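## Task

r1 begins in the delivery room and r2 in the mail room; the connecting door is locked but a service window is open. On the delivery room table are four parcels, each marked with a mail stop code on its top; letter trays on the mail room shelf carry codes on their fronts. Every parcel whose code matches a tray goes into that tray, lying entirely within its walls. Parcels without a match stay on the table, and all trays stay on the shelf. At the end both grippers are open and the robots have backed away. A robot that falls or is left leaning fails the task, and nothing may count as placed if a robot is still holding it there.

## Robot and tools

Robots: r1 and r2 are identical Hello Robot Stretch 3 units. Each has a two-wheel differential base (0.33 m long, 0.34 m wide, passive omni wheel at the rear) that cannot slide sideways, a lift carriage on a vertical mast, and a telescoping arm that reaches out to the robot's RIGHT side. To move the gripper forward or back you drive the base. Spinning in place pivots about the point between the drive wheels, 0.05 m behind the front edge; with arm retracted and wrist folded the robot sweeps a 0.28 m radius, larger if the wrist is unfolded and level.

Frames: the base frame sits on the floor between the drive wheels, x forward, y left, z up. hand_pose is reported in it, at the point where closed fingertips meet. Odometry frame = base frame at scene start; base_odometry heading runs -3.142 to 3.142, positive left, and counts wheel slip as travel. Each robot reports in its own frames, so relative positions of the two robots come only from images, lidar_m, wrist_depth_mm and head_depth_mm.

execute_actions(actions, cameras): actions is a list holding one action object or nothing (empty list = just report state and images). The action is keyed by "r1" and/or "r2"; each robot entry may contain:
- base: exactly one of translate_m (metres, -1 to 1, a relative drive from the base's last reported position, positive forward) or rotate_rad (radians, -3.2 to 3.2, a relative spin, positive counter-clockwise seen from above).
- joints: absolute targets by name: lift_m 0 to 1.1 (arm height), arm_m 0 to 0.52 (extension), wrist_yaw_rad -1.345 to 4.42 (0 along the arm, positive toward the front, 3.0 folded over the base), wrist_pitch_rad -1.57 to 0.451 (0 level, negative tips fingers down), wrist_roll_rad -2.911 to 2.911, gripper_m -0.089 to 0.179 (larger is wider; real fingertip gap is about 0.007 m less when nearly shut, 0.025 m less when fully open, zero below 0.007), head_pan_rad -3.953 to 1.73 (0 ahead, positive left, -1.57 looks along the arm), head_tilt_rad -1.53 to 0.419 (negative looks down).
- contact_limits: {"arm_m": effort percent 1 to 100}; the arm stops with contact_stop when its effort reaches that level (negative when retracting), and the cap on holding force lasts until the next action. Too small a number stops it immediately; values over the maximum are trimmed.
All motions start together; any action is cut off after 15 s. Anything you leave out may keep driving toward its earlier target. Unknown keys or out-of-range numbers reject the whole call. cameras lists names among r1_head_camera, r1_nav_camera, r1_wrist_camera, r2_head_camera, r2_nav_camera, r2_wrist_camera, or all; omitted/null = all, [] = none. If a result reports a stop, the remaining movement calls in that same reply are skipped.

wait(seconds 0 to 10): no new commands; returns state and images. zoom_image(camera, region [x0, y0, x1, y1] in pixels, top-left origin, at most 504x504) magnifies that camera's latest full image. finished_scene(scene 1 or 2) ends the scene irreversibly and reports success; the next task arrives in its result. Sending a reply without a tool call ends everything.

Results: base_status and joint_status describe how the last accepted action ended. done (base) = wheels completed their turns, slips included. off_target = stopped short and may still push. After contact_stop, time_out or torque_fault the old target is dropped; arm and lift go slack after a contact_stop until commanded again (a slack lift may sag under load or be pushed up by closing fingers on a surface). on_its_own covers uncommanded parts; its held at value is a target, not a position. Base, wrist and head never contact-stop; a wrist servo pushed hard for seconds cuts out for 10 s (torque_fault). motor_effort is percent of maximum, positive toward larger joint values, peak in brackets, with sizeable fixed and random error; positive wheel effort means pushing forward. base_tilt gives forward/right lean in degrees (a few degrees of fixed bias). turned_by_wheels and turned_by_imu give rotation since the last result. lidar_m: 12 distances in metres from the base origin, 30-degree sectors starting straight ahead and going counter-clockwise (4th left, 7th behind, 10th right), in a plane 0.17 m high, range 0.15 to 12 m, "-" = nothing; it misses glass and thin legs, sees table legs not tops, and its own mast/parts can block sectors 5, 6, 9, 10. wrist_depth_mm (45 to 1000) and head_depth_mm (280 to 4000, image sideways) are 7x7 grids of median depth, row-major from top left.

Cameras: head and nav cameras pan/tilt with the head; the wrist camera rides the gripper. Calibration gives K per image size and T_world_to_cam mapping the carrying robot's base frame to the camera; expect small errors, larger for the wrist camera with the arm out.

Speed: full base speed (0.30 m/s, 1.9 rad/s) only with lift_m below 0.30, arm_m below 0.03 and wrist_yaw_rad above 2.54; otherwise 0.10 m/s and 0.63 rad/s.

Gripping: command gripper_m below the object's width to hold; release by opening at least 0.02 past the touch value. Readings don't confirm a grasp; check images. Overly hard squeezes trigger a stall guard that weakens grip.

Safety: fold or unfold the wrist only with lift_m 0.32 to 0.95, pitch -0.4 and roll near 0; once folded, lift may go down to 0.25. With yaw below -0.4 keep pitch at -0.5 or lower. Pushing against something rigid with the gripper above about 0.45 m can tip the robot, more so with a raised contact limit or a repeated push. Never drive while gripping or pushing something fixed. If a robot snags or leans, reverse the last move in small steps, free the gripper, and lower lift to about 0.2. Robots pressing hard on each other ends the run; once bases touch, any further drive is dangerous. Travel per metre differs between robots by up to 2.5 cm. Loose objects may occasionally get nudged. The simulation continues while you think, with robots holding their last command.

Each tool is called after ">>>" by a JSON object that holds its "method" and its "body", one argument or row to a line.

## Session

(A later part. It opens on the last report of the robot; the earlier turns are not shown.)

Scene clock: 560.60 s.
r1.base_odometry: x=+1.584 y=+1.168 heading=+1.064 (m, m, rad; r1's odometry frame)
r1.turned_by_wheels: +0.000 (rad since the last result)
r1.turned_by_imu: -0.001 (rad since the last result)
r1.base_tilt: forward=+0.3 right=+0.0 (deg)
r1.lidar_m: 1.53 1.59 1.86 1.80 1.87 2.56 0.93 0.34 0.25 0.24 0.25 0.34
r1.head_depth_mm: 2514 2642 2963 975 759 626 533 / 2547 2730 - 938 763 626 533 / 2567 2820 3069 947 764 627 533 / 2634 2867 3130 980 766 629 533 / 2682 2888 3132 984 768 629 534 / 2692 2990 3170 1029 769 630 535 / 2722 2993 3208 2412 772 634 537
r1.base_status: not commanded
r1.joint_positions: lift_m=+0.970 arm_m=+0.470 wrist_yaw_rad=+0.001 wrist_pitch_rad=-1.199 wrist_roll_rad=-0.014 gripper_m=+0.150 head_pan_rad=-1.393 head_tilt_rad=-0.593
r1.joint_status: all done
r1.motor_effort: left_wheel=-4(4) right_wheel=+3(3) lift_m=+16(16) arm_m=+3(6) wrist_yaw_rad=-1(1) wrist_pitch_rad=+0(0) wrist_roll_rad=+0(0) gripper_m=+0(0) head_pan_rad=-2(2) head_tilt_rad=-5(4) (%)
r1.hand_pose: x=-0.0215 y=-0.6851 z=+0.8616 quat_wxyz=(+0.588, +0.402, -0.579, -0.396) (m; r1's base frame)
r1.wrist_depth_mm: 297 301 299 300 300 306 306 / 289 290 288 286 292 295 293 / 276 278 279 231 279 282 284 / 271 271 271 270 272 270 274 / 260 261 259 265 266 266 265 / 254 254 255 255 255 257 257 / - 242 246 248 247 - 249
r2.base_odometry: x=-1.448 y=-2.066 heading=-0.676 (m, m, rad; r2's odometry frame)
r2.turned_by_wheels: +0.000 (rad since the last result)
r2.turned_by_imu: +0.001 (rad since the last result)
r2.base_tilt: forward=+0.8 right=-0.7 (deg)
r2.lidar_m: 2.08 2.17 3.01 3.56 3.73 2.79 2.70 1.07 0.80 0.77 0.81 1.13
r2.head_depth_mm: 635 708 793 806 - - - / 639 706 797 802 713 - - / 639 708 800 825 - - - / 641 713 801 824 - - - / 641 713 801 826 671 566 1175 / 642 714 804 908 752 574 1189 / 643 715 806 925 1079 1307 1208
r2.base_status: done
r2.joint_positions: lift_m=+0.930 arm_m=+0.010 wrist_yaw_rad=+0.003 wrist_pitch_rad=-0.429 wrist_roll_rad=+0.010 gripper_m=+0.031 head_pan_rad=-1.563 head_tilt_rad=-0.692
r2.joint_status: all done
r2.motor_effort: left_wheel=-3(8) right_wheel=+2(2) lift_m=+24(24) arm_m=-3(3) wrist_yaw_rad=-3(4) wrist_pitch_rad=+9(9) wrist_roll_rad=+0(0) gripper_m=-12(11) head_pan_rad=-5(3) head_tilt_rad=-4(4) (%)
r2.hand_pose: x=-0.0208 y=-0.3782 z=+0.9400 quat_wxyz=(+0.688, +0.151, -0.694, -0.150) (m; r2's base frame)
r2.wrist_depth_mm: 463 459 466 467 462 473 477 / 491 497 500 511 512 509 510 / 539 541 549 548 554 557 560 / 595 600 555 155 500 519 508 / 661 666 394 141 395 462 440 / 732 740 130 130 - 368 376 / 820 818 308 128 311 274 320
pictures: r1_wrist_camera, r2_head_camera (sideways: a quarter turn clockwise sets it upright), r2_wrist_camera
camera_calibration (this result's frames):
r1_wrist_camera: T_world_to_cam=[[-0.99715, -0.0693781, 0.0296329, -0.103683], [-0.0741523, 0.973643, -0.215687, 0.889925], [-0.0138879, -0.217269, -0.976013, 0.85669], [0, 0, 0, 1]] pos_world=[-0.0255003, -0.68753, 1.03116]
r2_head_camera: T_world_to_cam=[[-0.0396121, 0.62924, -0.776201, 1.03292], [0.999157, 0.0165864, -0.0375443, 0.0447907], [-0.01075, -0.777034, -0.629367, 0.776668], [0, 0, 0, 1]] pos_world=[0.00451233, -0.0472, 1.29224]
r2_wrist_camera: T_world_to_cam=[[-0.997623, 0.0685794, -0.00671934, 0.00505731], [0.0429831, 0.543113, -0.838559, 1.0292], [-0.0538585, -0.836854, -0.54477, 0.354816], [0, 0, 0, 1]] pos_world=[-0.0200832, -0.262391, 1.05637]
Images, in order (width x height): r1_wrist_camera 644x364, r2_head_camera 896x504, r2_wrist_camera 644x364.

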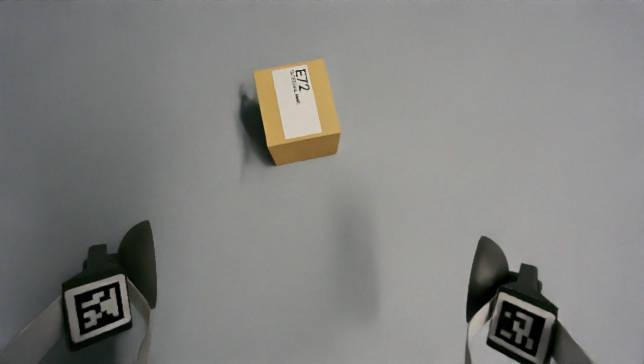

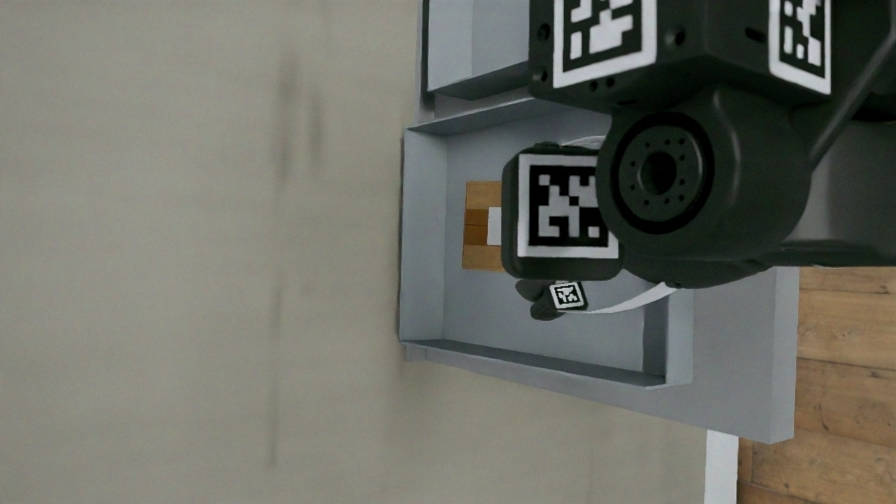

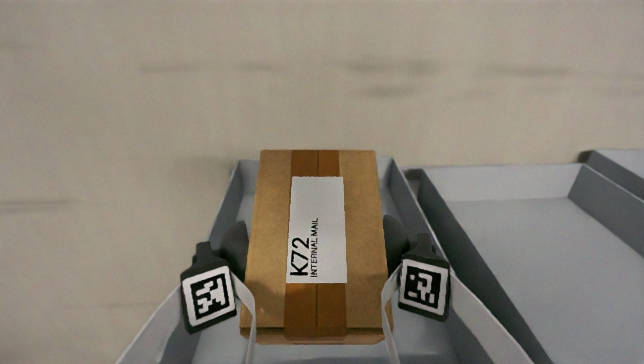

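>>> {"method": "execute_actions", "body": {
  "actions": []
}}

Scene clock: 573.30 s.
r1.base_odometry: x=+1.584 y=+1.168 heading=+1.064 (m, m, rad; r1's odometry frame)
r1.turned_by_wheels: +0.000 (rad since the last result)
r1.turned_by_imu: +0.000 (rad since the last result)
r1.base_tilt: forward=+0.3 right=+0.0 (deg)
r1.lidar_m: 1.54 1.60 1.86 1.80 1.87 2.58 0.92 0.34 0.25 0.24 0.25 0.34
r1.head_depth_mm: 2501 2628 2968 971 760 624 531 / 2564 2699 - 942 764 626 533 / 2592 2824 3018 941 763 628 532 / 2628 2885 3067 983 765 629 533 / 2641 2933 3133 988 770 632 534 / 2680 2956 3217 1027 768 630 535 / 2721 3022 3178 2435 773 633 536
r1.base_status: not commanded
r1.joint_positions: lift_m=+0.970 arm_m=+0.470 wrist_yaw_rad=+0.001 wrist_pitch_rad=-1.199 wrist_roll_rad=-0.014 gripper_m=+0.150 head_pan_rad=-1.393 head_tilt_rad=-0.593
r1.joint_status: all done
r1.motor_effort: left_wheel=-3(4) right_wheel=+3(3) lift_m=+16(16) arm_m=+4(6) wrist_yaw_rad=-1(1) wrist_pitch_rad=+0(0) wrist_roll_rad=+0(0) gripper_m=+0(0) head_pan_rad=-2(2) head_tilt_rad=-5(4) (%)
r1.hand_pose: x=-0.0215 y=-0.6851 z=+0.8616 quat_wxyz=(+0.588, +0.402, -0.579, -0.396) (m; r1's base frame)
r1.wrist_depth_mm: 298 300 300 302 301 303 303 / 290 290 286 287 292 293 296 / 277 280 278 231 283 282 287 / 272 269 271 271 273 272 274 / 261 262 260 262 265 265 267 / 253 252 253 254 255 257 258 / - 244 246 247 248 - 248
r2.base_odometry: x=-1.448 y=-2.066 heading=-0.676 (m, m, rad; r2's odometry frame)
r2.turned_by_wheels: +0.000 (rad since the last result)
r2.turned_by_imu: +0.001 (rad since the last result)
r2.base_tilt: forward=+0.9 right=-0.7 (deg)
r2.lidar_m: 2.08 2.18 3.00 3.55 3.72 2.78 2.69 1.07 0.80 0.77 0.81 1.13
r2.head_depth_mm: 634 704 796 807 - - - / 638 710 797 806 716 - - / 636 709 799 824 - - - / 640 712 797 825 - - - / 640 711 801 828 666 567 1175 / 643 716 802 904 749 576 1192 / 644 715 804 921 1078 1315 1217
r2.base_status: done
r2.joint_positions: lift_m=+0.930 arm_m=+0.010 wrist_yaw_rad=+0.003 wrist_pitch_rad=-0.429 wrist_roll_rad=+0.010 gripper_m=+0.031 head_pan_rad=-1.563 head_tilt_rad=-0.692
r2.joint_status: all done
r2.motor_effort: left_wheel=-2(8) right_wheel=+2(2) lift_m=+24(24) arm_m=-3(3) wrist_yaw_rad=-3(4) wrist_pitch_rad=+9(9) wrist_roll_rad=+1(0) gripper_m=-11(11) head_pan_rad=-4(3) head_tilt_rad=-5(4) (%)
r2.hand_pose: x=-0.0208 y=-0.3782 z=+0.9400 quat_wxyz=(+0.688, +0.151, -0.694, -0.150) (m; r2's base frame)
r2.wrist_depth_mm: 461 457 468 465 466 473 477 / 495 495 502 504 510 522 514 / 541 544 551 543 550 558 564 / 587 599 549 155 505 519 515 / 660 661 390 141 394 463 444 / 741 748 130 130 - 361 379 / 836 825 304 128 313 276 322
pictures: r1_head_camera (sideways: a quarter turn clockwise sets it upright), r1_nav_camera (sideways: a quarter turn counterclockwise sets it upright), r1_wrist_camera, r2_head_camera (sideways: a quarter turn clockwise sets it upright), r2_nav_camera (sideways: a quarter turn counterclockwise sets it upright), r2_wrist_camera
camera_calibration (this result's frames):
r1_head_camera: T_world_to_cam=[[-0.0651709, 0.541518, -0.838159, 1.11716], [0.989129, 0.146016, 0.0174287, -0.0237025], [0.131823, -0.827911, -0.545147, 0.663479], [0, 0, 0, 1]] pos_world=[0.00878959, -0.0521996, 1.29846]
r1_nav_camera: T_world_to_cam=[[0.125276, -0.532706, 0.836977, -1.04847], [-0.976602, -0.214848, 0.00943162, 0.0464889], [0.174799, -0.818575, -0.547157, 0.668665], [0, 0, 0, 1]] pos_world=[0.0598681, -0.00118752, 1.24297]
r1_wrist_camera: T_world_to_cam=[[-0.99715, -0.0693785, 0.029633, -0.103684], [-0.0741527, 0.973643, -0.215687, 0.889925], [-0.013888, -0.217269, -0.976013, 0.85669], [0, 0, 0, 1]] pos_world=[-0.0255002, -0.68753, 1.03116]
r2_head_camera: T_world_to_cam=[[-0.0396122, 0.629241, -0.7762, 1.03292], [0.999157, 0.0165866, -0.0375443, 0.0447907], [-0.0107498, -0.777034, -0.629367, 0.776668], [0, 0, 0, 1]] pos_world=[0.00451234, -0.0472, 1.29224]
r2_nav_camera: T_world_to_cam=[[-0.0157706, -0.654752, 0.75568, -0.937183], [-0.999843, 0.00419759, -0.0172292, 0.0740026], [0.00810883, -0.755833, -0.654715, 0.803565], [0, 0, 0, 1]] pos_world=[0.052695, -0.00657194, 1.23559]
r2_wrist_camera: T_world_to_cam=[[-0.997623, 0.0685792, -0.00671928, 0.00505723], [0.0429829, 0.543113, -0.838559, 1.0292], [-0.0538584, -0.836854, -0.54477, 0.354816], [0, 0, 0, 1]] pos_world=[-0.0200832, -0.262391, 1.05637]
Images, in order (width x height): r1_head_camera 896x504, r1_nav_camera 672x504, r1_wrist_camera 644x364, r2_head_camera 896x504, r2_nav_camera 672x504, r2_wrist_camera 644x364.

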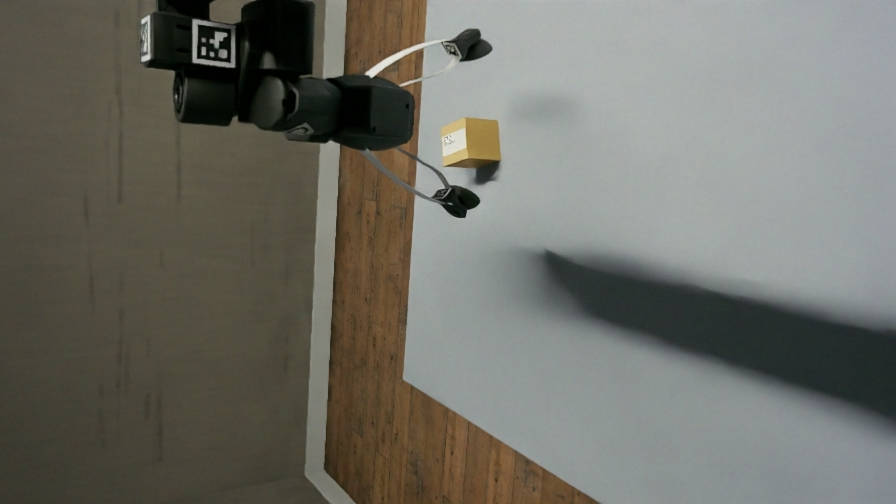

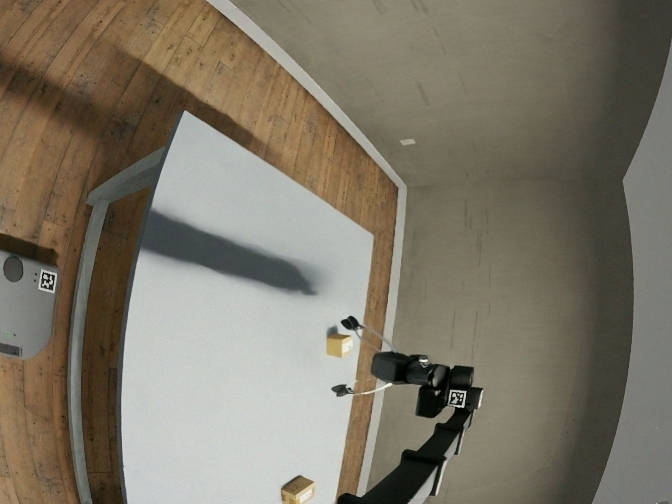

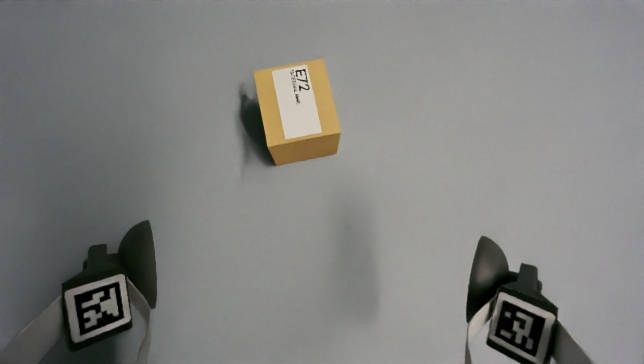

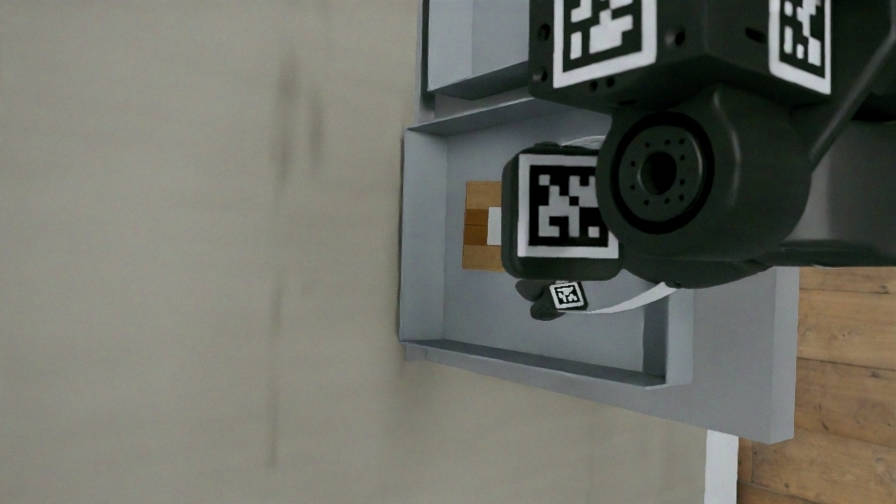

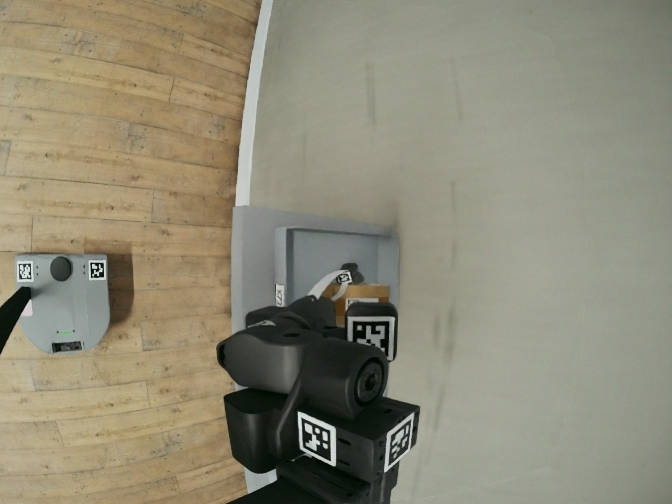

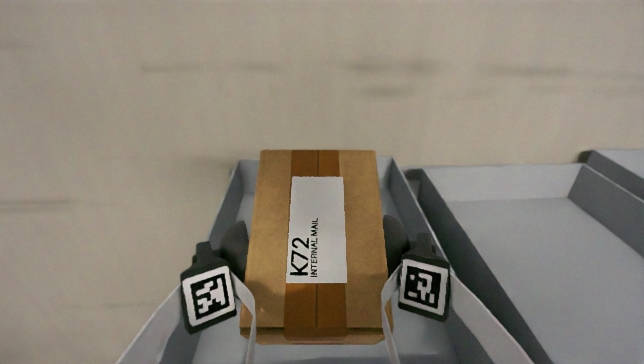

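>>> {"method": "execute_actions", "body": {
  "actions": [
    {"r2":{"joints":{"lift_m":1.01,"wrist_pitch_rad":-0.9}},"r1":{"joints":{"lift_m":1.0},"base":{"translate_m":-0.15}}}
  ],
  "cameras": ["r2_wrist_camera","r1_wrist_camera"]
}}

>>> {"method": "execute_actions", "body": {
  "actions": [
    {"r2":{"joints":{"arm_m":0.28}},"r1":{"base":{"translate_m":-0.25}}}
  ],
  "cameras": ["r2_wrist_camera","r2_head_camera","r1_wrist_camera","r1_nav_camera"]
}}

Scene clock: 586.33 s.
r1.base_odometry: x=+1.512 y=+1.037 heading=+1.064 (m, m, rad; r1's odometry frame)
r1.turned_by_wheels: +0.000 (rad since the last result)
r1.turned_by_imu: -0.001 (rad since the last result)
r1.base_tilt: forward=+0.3 right=+0.1 (deg)
r1.lidar_m: 1.68 1.75 1.86 1.80 1.87 2.56 0.93 0.34 0.25 0.24 0.25 0.34
r1.head_depth_mm: 2499 - 2982 974 762 625 532 / 2558 2767 - 977 762 624 532 / 2595 2806 3045 944 764 628 532 / 2593 2865 3101 945 767 629 534 / 2661 2898 3116 988 768 631 534 / 2707 2913 3196 985 770 631 537 / 2746 3011 3211 990 772 633 538
r1.base_status: done
r1.joint_positions: lift_m=+1.000 arm_m=+0.470 wrist_yaw_rad=+0.001 wrist_pitch_rad=-1.200 wrist_roll_rad=-0.014 gripper_m=+0.150 head_pan_rad=-1.393 head_tilt_rad=-0.593
r1.joint_status: all done
r1.motor_effort: left_wheel=-3(7) right_wheel=+2(6) lift_m=+35(38) arm_m=+3(4) wrist_yaw_rad=-1(2) wrist_pitch_rad=+0(0) wrist_roll_rad=+0(0) gripper_m=+0(0) head_pan_rad=-2(2) head_tilt_rad=-5(5) (%)
r1.hand_pose: x=-0.0215 y=-0.6850 z=+0.8907 quat_wxyz=(+0.588, +0.403, -0.579, -0.396) (m; r1's base frame)
r1.wrist_depth_mm: 330 334 334 337 335 337 339 / 318 319 319 321 322 323 328 / 306 267 312 311 313 317 317 / 299 296 302 299 305 303 305 / 289 291 291 290 292 292 289 / 280 282 281 284 284 285 281 / - 273 275 275 276 - 277
r2.base_odometry: x=-1.448 y=-2.066 heading=-0.676 (m, m, rad; r2's odometry frame)
r2.turned_by_wheels: +0.000 (rad since the last result)
r2.turned_by_imu: +0.001 (rad since the last result)
r2.base_tilt: forward=+0.9 right=-0.7 (deg)
r2.lidar_m: 2.08 2.18 3.00 3.55 3.73 2.79 2.70 1.07 0.80 0.77 0.81 1.13
r2.head_depth_mm: 635 703 782 - - - - / 636 705 781 - - - - / 638 711 785 - - - - / 640 710 801 843 417 - 1167 / 642 712 805 825 689 568 1171 / 642 712 803 902 749 574 1194 / 644 717 809 928 1083 1299 1206
r2.base_status: not commanded
r2.joint_positions: lift_m=+1.010 arm_m=+0.010 wrist_yaw_rad=+0.003 wrist_pitch_rad=-0.910 wrist_roll_rad=+0.010 gripper_m=+0.031 head_pan_rad=-1.563 head_tilt_rad=-0.692
r2.joint_status: all done
r2.motor_effort: left_wheel=-2(3) right_wheel=+2(2) lift_m=+24(23) arm_m=-3(3) wrist_yaw_rad=-4(3) wrist_pitch_rad=+3(9) wrist_roll_rad=+0(0) gripper_m=-11(12) head_pan_rad=-4(4) head_tilt_rad=-5(5) (%)
r2.hand_pose: x=-0.0212 y=-0.2935 z=+0.9314 quat_wxyz=(+0.633, +0.310, -0.638, -0.312) (m; r2's base frame)
r2.wrist_depth_mm: 559 568 528 524 523 515 505 / 661 665 489 490 469 498 469 / 797 785 422 435 426 442 435 / 987 984 375 155 376 389 400 / - - 331 141 352 355 365 / - - 130 130 - 339 347 / 998 - 994 128 - - -
pictures: r1_wrist_camera, r2_wrist_camera
camera_calibration (this result's frames):
r1_wrist_camera: T_world_to_cam=[[-0.99715, -0.0693938, 0.0295959, -0.104514], [-0.074152, 0.97376, -0.215157, 0.895676], [-0.0138888, -0.216738, -0.976131, 0.885564], [0, 0, 0, 1]] pos_world=[-0.0255004, -0.68749, 1.06023]
r2_wrist_camera: T_world_to_cam=[[-0.99757, 0.0640681, 0.0273791, -0.0342663], [0.0423156, 0.869316, -0.492443, 0.749359], [-0.055351, -0.490087, -0.869914, 0.825592], [0, 0, 0, 1]] pos_world=[-0.0201953, -0.244622, 1.08815]
Images, in order (width x height): r1_wrist_camera 644x364, r2_wrist_camera 644x364.

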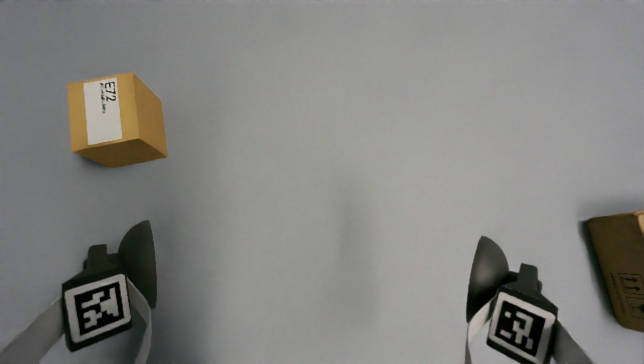

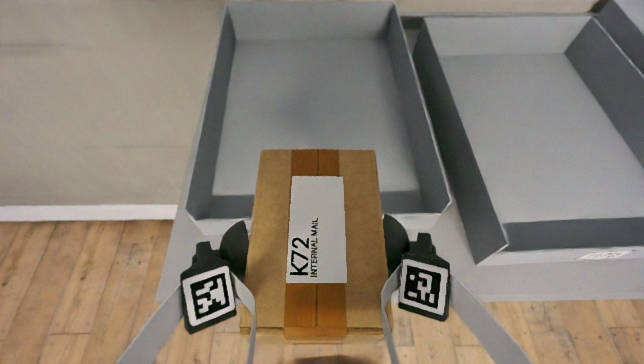

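Scene clock: 589.90 s.
r1.base_odometry: x=+1.390 y=+0.818 heading=+1.064 (m, m, rad; r1's odometry frame)
r1.turned_by_wheels: +0.000 (rad since the last result)
r1.turned_by_imu: -0.001 (rad since the last result)
r1.base_tilt: forward=+0.3 right=+0.0 (deg)
r1.lidar_m: 1.93 2.00 1.87 1.80 1.87 2.47 2.38 0.34 0.25 0.24 0.25 0.34
r1.head_depth_mm: 2512 - 2965 974 762 626 531 / 2536 2779 - 979 751 627 533 / 2586 2830 3017 945 766 627 533 / 2638 2839 3069 984 767 629 533 / 2662 2921 3129 988 768 629 535 / 2659 2967 3196 987 770 633 536 / 2731 2988 3220 954 771 634 537
r1.base_status: done
r1.joint_positions: lift_m=+1.000 arm_m=+0.470 wrist_yaw_rad=+0.001 wrist_pitch_rad=-1.200 wrist_roll_rad=-0.014 gripper_m=+0.150 head_pan_rad=-1.393 head_tilt_rad=-0.593
r1.joint_status: not commanded
r1.motor_effort: left_wheel=-3(7) right_wheel=+3(5) lift_m=+35(35) arm_m=+4(3) wrist_yaw_rad=-1(1) wrist_pitch_rad=+0(0) wrist_roll_rad=+0(0) gripper_m=+0(0) head_pan_rad=-1(1) head_tilt_rad=-5(3) (%)
r1.hand_pose: x=-0.0215 y=-0.6850 z=+0.8907 quat_wxyz=(+0.588, +0.403, -0.579, -0.396) (m; r1's base frame)
r1.wrist_depth_mm: 332 332 336 335 334 340 339 / 318 322 316 320 325 323 329 / 307 307 310 313 312 316 316 / 299 301 300 299 308 304 304 / 289 292 294 245 292 294 292 / 279 282 283 237 281 286 285 / - 272 271 273 275 - 277
r2.base_odometry: x=-1.448 y=-2.066 heading=-0.676 (m, m, rad; r2's odometry frame)
r2.turned_by_wheels: +0.000 (rad since the last result)
r2.turned_by_imu: +0.001 (rad since the last result)
r2.base_tilt: forward=+0.9 right=-0.6 (deg)
r2.lidar_m: 2.07 2.17 3.01 3.56 3.74 2.77 2.70 1.07 0.80 0.77 0.81 1.13
r2.head_depth_mm: 618 727 799 808 675 561 1185 / 618 - 809 807 688 577 1180 / 621 - 814 825 691 580 1180 / 632 697 - 776 691 580 1178 / 639 713 801 828 683 569 1177 / 641 716 805 902 751 576 1193 / 644 713 810 927 1077 1309 1210
r2.base_status: not commanded
r2.joint_positions: lift_m=+1.010 arm_m=+0.280 wrist_yaw_rad=+0.002 wrist_pitch_rad=-0.910 wrist_roll_rad=+0.010 gripper_m=+0.031 head_pan_rad=-1.563 head_tilt_rad=-0.692
r2.joint_status: all done
r2.motor_effort: left_wheel=-3(3) right_wheel=+2(2) lift_m=+24(25) arm_m=+3(3) wrist_yaw_rad=-2(4) wrist_pitch_rad=+3(3) wrist_roll_rad=+0(0) gripper_m=-11(11) head_pan_rad=-3(4) head_tilt_rad=-5(5) (%)
r2.hand_pose: x=-0.0214 y=-0.5629 z=+0.9313 quat_wxyz=(+0.632, +0.310, -0.638, -0.312) (m; r2's base frame)
r2.wrist_depth_mm: 269 272 273 276 277 278 281 / 317 323 322 323 328 332 332 / 386 386 373 376 368 403 406 / 477 487 365 155 375 364 374 / 661 664 304 142 337 348 362 / 999 964 130 130 - 309 331 / 967 - 292 128 299 274 302
pictures: r1_nav_camera (sideways: a quarter turn counterclockwise sets it upright), r1_wrist_camera, r2_head_camera (sideways: a quarter turn clockwise sets it upright), r2_wrist_camera
camera_calibration (this result's frames):
r1_nav_camera: T_world_to_cam=[[0.125276, -0.532706, 0.836977, -1.04847], [-0.976602, -0.214849, 0.00943161, 0.0464889], [0.174799, -0.818575, -0.547157, 0.668665], [0, 0, 0, 1]] pos_world=[0.0598681, -0.00118751, 1.24297]
r1_wrist_camera: T_world_to_cam=[[-0.99715, -0.0693938, 0.0295959, -0.104514], [-0.074152, 0.97376, -0.215157, 0.895676], [-0.0138888, -0.216738, -0.976131, 0.885564], [0, 0, 0, 1]] pos_world=[-0.0255004, -0.68749, 1.06023]
r2_head_camera: T_world_to_cam=[[-0.039465, 0.62925, -0.7762, 1.03292], [0.999161, 0.0163529, -0.0375442, 0.0447906], [-0.0109316, -0.777031, -0.629368, 0.77667], [0, 0, 0, 1]] pos_world=[0.0045013, -0.0471996, 1.29224]
r2_wrist_camera: T_world_to_cam=[[-0.997471, 0.0655584, 0.0274354, -0.0164244], [0.0436336, 0.869663, -0.491715, 0.983049], [-0.0560956, -0.489274, -0.870324, 0.694275], [0, 0, 0, 1]] pos_world=[-0.0203311, -0.514153, 1.08807]
Images, in order (width x height): r1_nav_camera 672x504, r1_wrist_camera 644x364, r2_head_camera 896x504, r2_wrist_camera 644x364.

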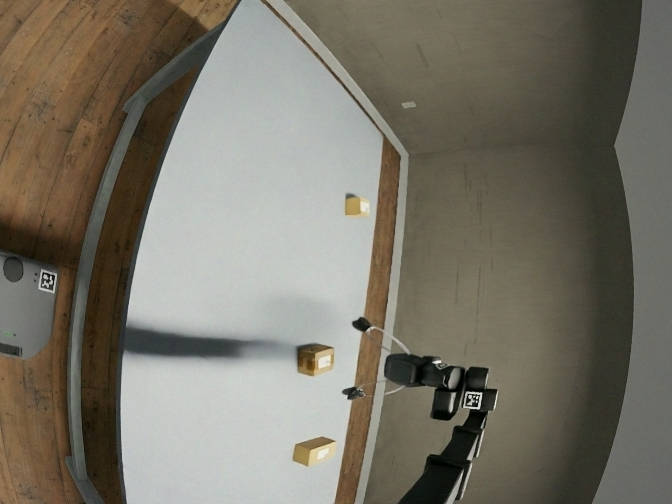

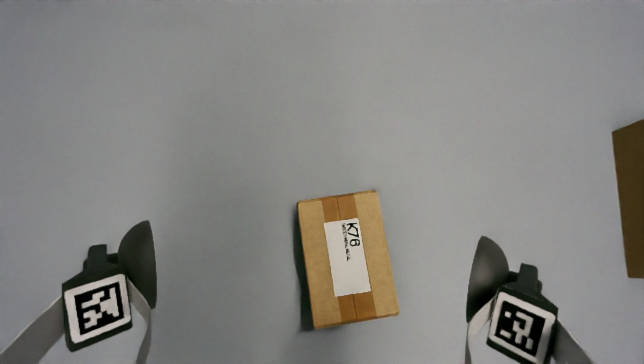

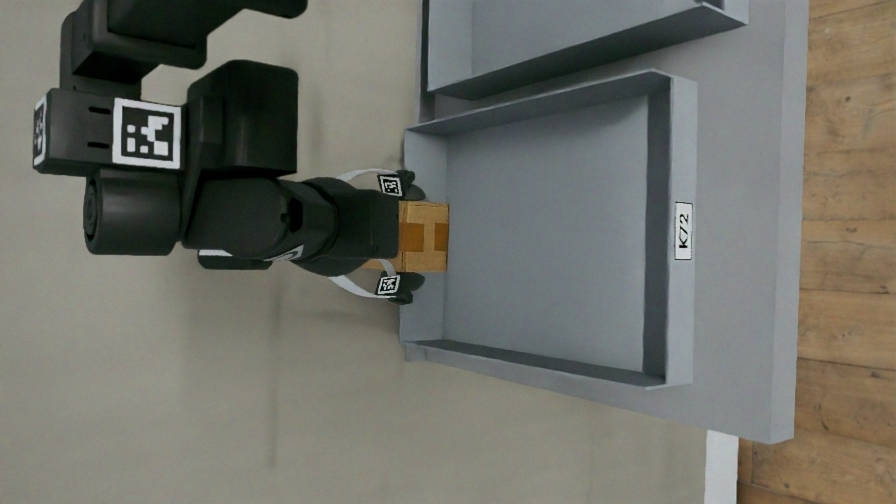

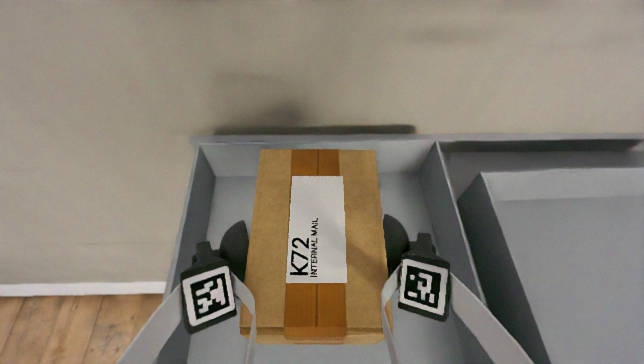

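>>> {"method": "execute_actions", "body": {
  "actions": [
    {"r2":{"joints":{"lift_m":0.885,"arm_m":0.265}},"r1":{"joints":{"arm_m":0.0}}}
  ],
  "cameras": ["r2_wrist_camera","r2_head_camera"]
}}

Scene clock: 620.20 s.
r1.base_odometry: x=+1.390 y=+0.818 heading=+1.064 (m, m, rad; r1's odometry frame)
r1.turned_by_wheels: +0.000 (rad since the last result)
r1.turned_by_imu: -0.001 (rad since the last result)
r1.base_tilt: forward=+0.3 right=+0.1 (deg)
r1.lidar_m: 1.93 2.01 1.86 1.80 1.87 2.47 2.38 0.34 0.25 0.24 0.25 0.34
r1.head_depth_mm: 2520 2744 2948 970 - - - / 2539 2807 3026 977 761 - - / 2575 2828 3010 980 766 629 532 / 2618 2838 3073 983 767 629 533 / 2665 2943 3153 982 768 627 534 / 2661 2965 3153 987 769 632 535 / 2733 3056 3259 953 775 632 538
r1.base_status: not commanded
r1.joint_positions: lift_m=+1.000 arm_m=+0.003 wrist_yaw_rad=+0.001 wrist_pitch_rad=-1.201 wrist_roll_rad=-0.014 gripper_m=+0.150 head_pan_rad=-1.393 head_tilt_rad=-0.593
r1.joint_status: all done
joint sent to its limit — the command would take r1.arm_m past its lower limit, so that joint was sent only as far as its limit.
r1.motor_effort: left_wheel=-3(3) right_wheel=+3(2) lift_m=+35(35) arm_m=-3(6) wrist_yaw_rad=-1(1) wrist_pitch_rad=+1(0) wrist_roll_rad=+0(0) gripper_m=+0(0) head_pan_rad=-2(3) head_tilt_rad=-5(5) (%)
r1.hand_pose: x=-0.0215 y=-0.2184 z=+0.8906 quat_wxyz=(+0.588, +0.403, -0.579, -0.397) (m; r1's base frame)
r1.wrist_depth_mm: 331 334 335 339 335 334 342 / 320 319 321 324 325 327 329 / 311 308 313 311 314 315 318 / 299 299 302 303 303 304 304 / 291 290 293 290 296 295 295 / - - - 285 - 290 293 / 966 964 998 - 993 - 980
r2.base_odometry: x=-1.448 y=-2.066 heading=-0.676 (m, m, rad; r2's odometry frame)
r2.turned_by_wheels: +0.000 (rad since the last result)
r2.turned_by_imu: +0.002 (rad since the last result)
r2.base_tilt: forward=+0.9 right=-0.6 (deg)
r2.lidar_m: 2.08 2.17 3.02 3.57 3.73 2.77 2.70 1.07 0.80 0.77 0.81 1.13
r2.head_depth_mm: 634 706 780 - - 584 1184 / 639 709 759 778 682 581 1180 / 639 709 756 - 691 579 1175 / 641 710 785 - 670 581 1177 / 639 710 804 826 687 567 1175 / 640 714 805 906 749 574 1198 / 641 715 808 927 1077 1296 1212
r2.base_status: not commanded
r2.joint_positions: lift_m=+0.885 arm_m=+0.265 wrist_yaw_rad=+0.002 wrist_pitch_rad=-0.911 wrist_roll_rad=+0.010 gripper_m=+0.031 head_pan_rad=-1.563 head_tilt_rad=-0.692
r2.joint_status: all done
r2.motor_effort: left_wheel=-2(3) right_wheel=+2(2) lift_m=+18(22) arm_m=-3(4) wrist_yaw_rad=-1(1) wrist_pitch_rad=+3(4) wrist_roll_rad=+1(0) gripper_m=-11(11) head_pan_rad=-5(3) head_tilt_rad=-5(3) (%)
r2.hand_pose: x=-0.0214 y=-0.5483 z=+0.8067 quat_wxyz=(+0.632, +0.310, -0.638, -0.312) (m; r2's base frame)
r2.wrist_depth_mm: 284 280 253 257 261 287 297 / 338 261 284 287 289 252 233 / 405 235 266 269 270 234 224 / 501 214 241 155 244 222 185 / 600 210 214 141 222 215 175 / 162 197 130 130 - 201 168 / 151 182 180 128 184 188 153
pictures: r2_head_camera (sideways: a quarter turn clockwise sets it upright), r2_wrist_camera
camera_calibration (this result's frames):
r2_head_camera: T_world_to_cam=[[-0.0394649, 0.62925, -0.7762, 1.03292], [0.999161, 0.0163527, -0.0375442, 0.0447906], [-0.0109317, -0.777031, -0.629368, 0.77667], [0, 0, 0, 1]] pos_world=[0.00450129, -0.0471996, 1.29224]
r2_wrist_camera: T_world_to_cam=[[-0.997471, 0.0655513, 0.0274536, -0.0139818], [0.0436337, 0.869796, -0.491479, 0.90893], [-0.0560961, -0.489038, -0.870457, 0.593183], [0, 0, 0, 1]] pos_world=[-0.0203312, -0.499577, 0.963444]
Images, in order (width x height): r2_head_camera 896x504, r2_wrist_camera 644x364.

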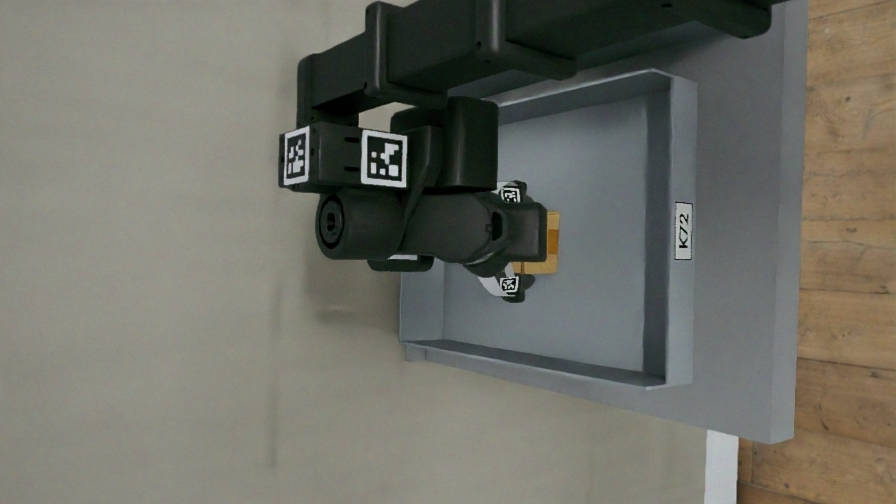

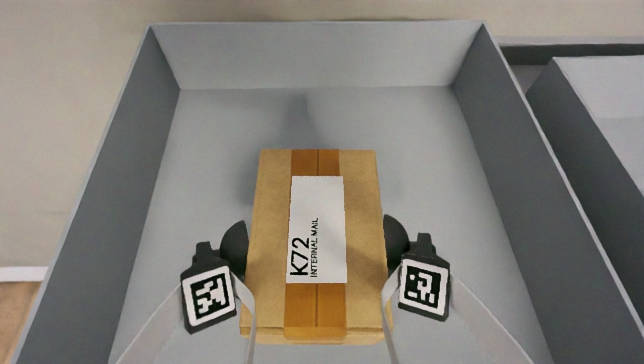

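>>> {"method": "execute_actions", "body": {
  "actions": [
    {"r2":{"joints":{"lift_m":0.866}}}
  ],
  "cameras": ["r2_wrist_camera"]
}}

Scene clock: 623.97 s.
r1.base_odometry: x=+1.390 y=+0.818 heading=+1.064 (m, m, rad; r1's odometry frame)
r1.turned_by_wheels: +0.000 (rad since the last result)
r1.turned_by_imu: -0.001 (rad since the last result)
r1.base_tilt: forward=+0.3 right=+0.1 (deg)
r1.lidar_m: 1.93 2.01 1.87 1.80 1.87 2.46 2.38 0.34 0.25 0.24 0.25 0.34
r1.head_depth_mm: 2510 2727 2960 973 - - - / 2535 2787 2977 981 763 - - / 2574 2803 3051 980 764 627 533 / 2638 2897 3103 984 768 628 534 / 2640 2927 3132 987 769 629 535 / 2708 2970 3215 993 769 633 536 / 2750 3008 3231 953 773 635 537
r1.base_status: not commanded
r1.joint_positions: lift_m=+1.000 arm_m=+0.003 wrist_yaw_rad=+0.001 wrist_pitch_rad=-1.201 wrist_roll_rad=-0.014 gripper_m=+0.150 head_pan_rad=-1.393 head_tilt_rad=-0.593
r1.joint_status: not commanded
r1.motor_effort: left_wheel=-3(3) right_wheel=+3(3) lift_m=+35(35) arm_m=-3(3) wrist_yaw_rad=-1(1) wrist_pitch_rad=+1(0) wrist_roll_rad=+1(0) gripper_m=+0(0) head_pan_rad=-4(2) head_tilt_rad=-4(5) (%)
r1.hand_pose: x=-0.0215 y=-0.2184 z=+0.8906 quat_wxyz=(+0.588, +0.403, -0.579, -0.397) (m; r1's base frame)
r1.wrist_depth_mm: 328 329 337 336 340 335 339 / 317 321 323 322 326 327 328 / 311 311 311 310 310 313 318 / 299 299 303 303 303 302 303 / 289 290 291 292 294 294 297 / - - - 288 - 289 290 / 947 977 - - 970 - 1000
r2.base_odometry: x=-1.448 y=-2.066 heading=-0.676 (m, m, rad; r2's odometry frame)
r2.turned_by_wheels: +0.000 (rad since the last result)
r2.turned_by_imu: +0.001 (rad since the last result)
r2.base_tilt: forward=+0.8 right=-0.6 (deg)
r2.lidar_m: 2.08 2.18 3.00 3.57 3.73 2.78 2.70 1.07 0.80 0.77 0.81 1.13
r2.head_depth_mm: 635 708 794 - - 580 1190 / 636 709 771 - 673 579 1181 / 638 710 771 - 691 580 1182 / 638 707 787 - 671 582 1168 / 640 714 803 823 686 565 1172 / 641 713 805 907 749 573 1193 / 642 716 809 929 1082 1303 1211
r2.base_status: not commanded
r2.joint_positions: lift_m=+0.866 arm_m=+0.265 wrist_yaw_rad=+0.002 wrist_pitch_rad=-0.911 wrist_roll_rad=+0.010 gripper_m=+0.031 head_pan_rad=-1.563 head_tilt_rad=-0.692
r2.joint_status: all done
r2.motor_effort: left_wheel=-3(3) right_wheel=+2(2) lift_m=+18(18) arm_m=-4(3) wrist_yaw_rad=-2(2) wrist_pitch_rad=+4(3) wrist_roll_rad=+0(0) gripper_m=-12(12) head_pan_rad=-4(3) head_tilt_rad=-4(5) (%)
r2.hand_pose: x=-0.0214 y=-0.5483 z=+0.7877 quat_wxyz=(+0.632, +0.310, -0.638, -0.312) (m; r2's base frame)
r2.wrist_depth_mm: 286 238 241 241 247 250 280 / 335 218 265 267 272 220 210 / 385 215 242 244 246 221 176 / 164 208 217 155 222 213 169 / 154 194 195 141 201 199 152 / 149 181 130 130 - 185 152 / 148 166 164 128 168 170 153
pictures: r2_wrist_camera
camera_calibration (this result's frames):
r2_wrist_camera: T_world_to_cam=[[-0.997471, 0.0655503, 0.027456, -0.0134631], [0.0436336, 0.869813, -0.491448, 0.899568], [-0.0560961, -0.489008, -0.870474, 0.576676], [0, 0, 0, 1]] pos_world=[-0.0203312, -0.499575, 0.944442]
Images, in order (width x height): r2_wrist_camera 644x364.

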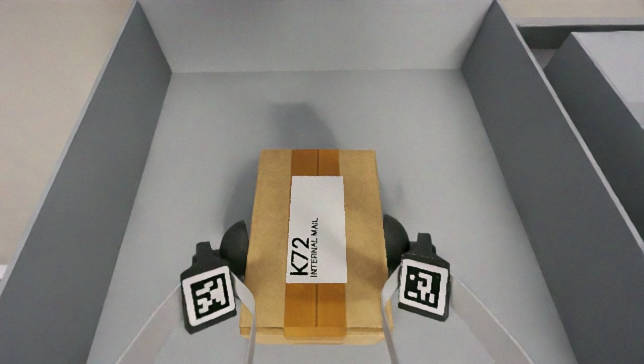

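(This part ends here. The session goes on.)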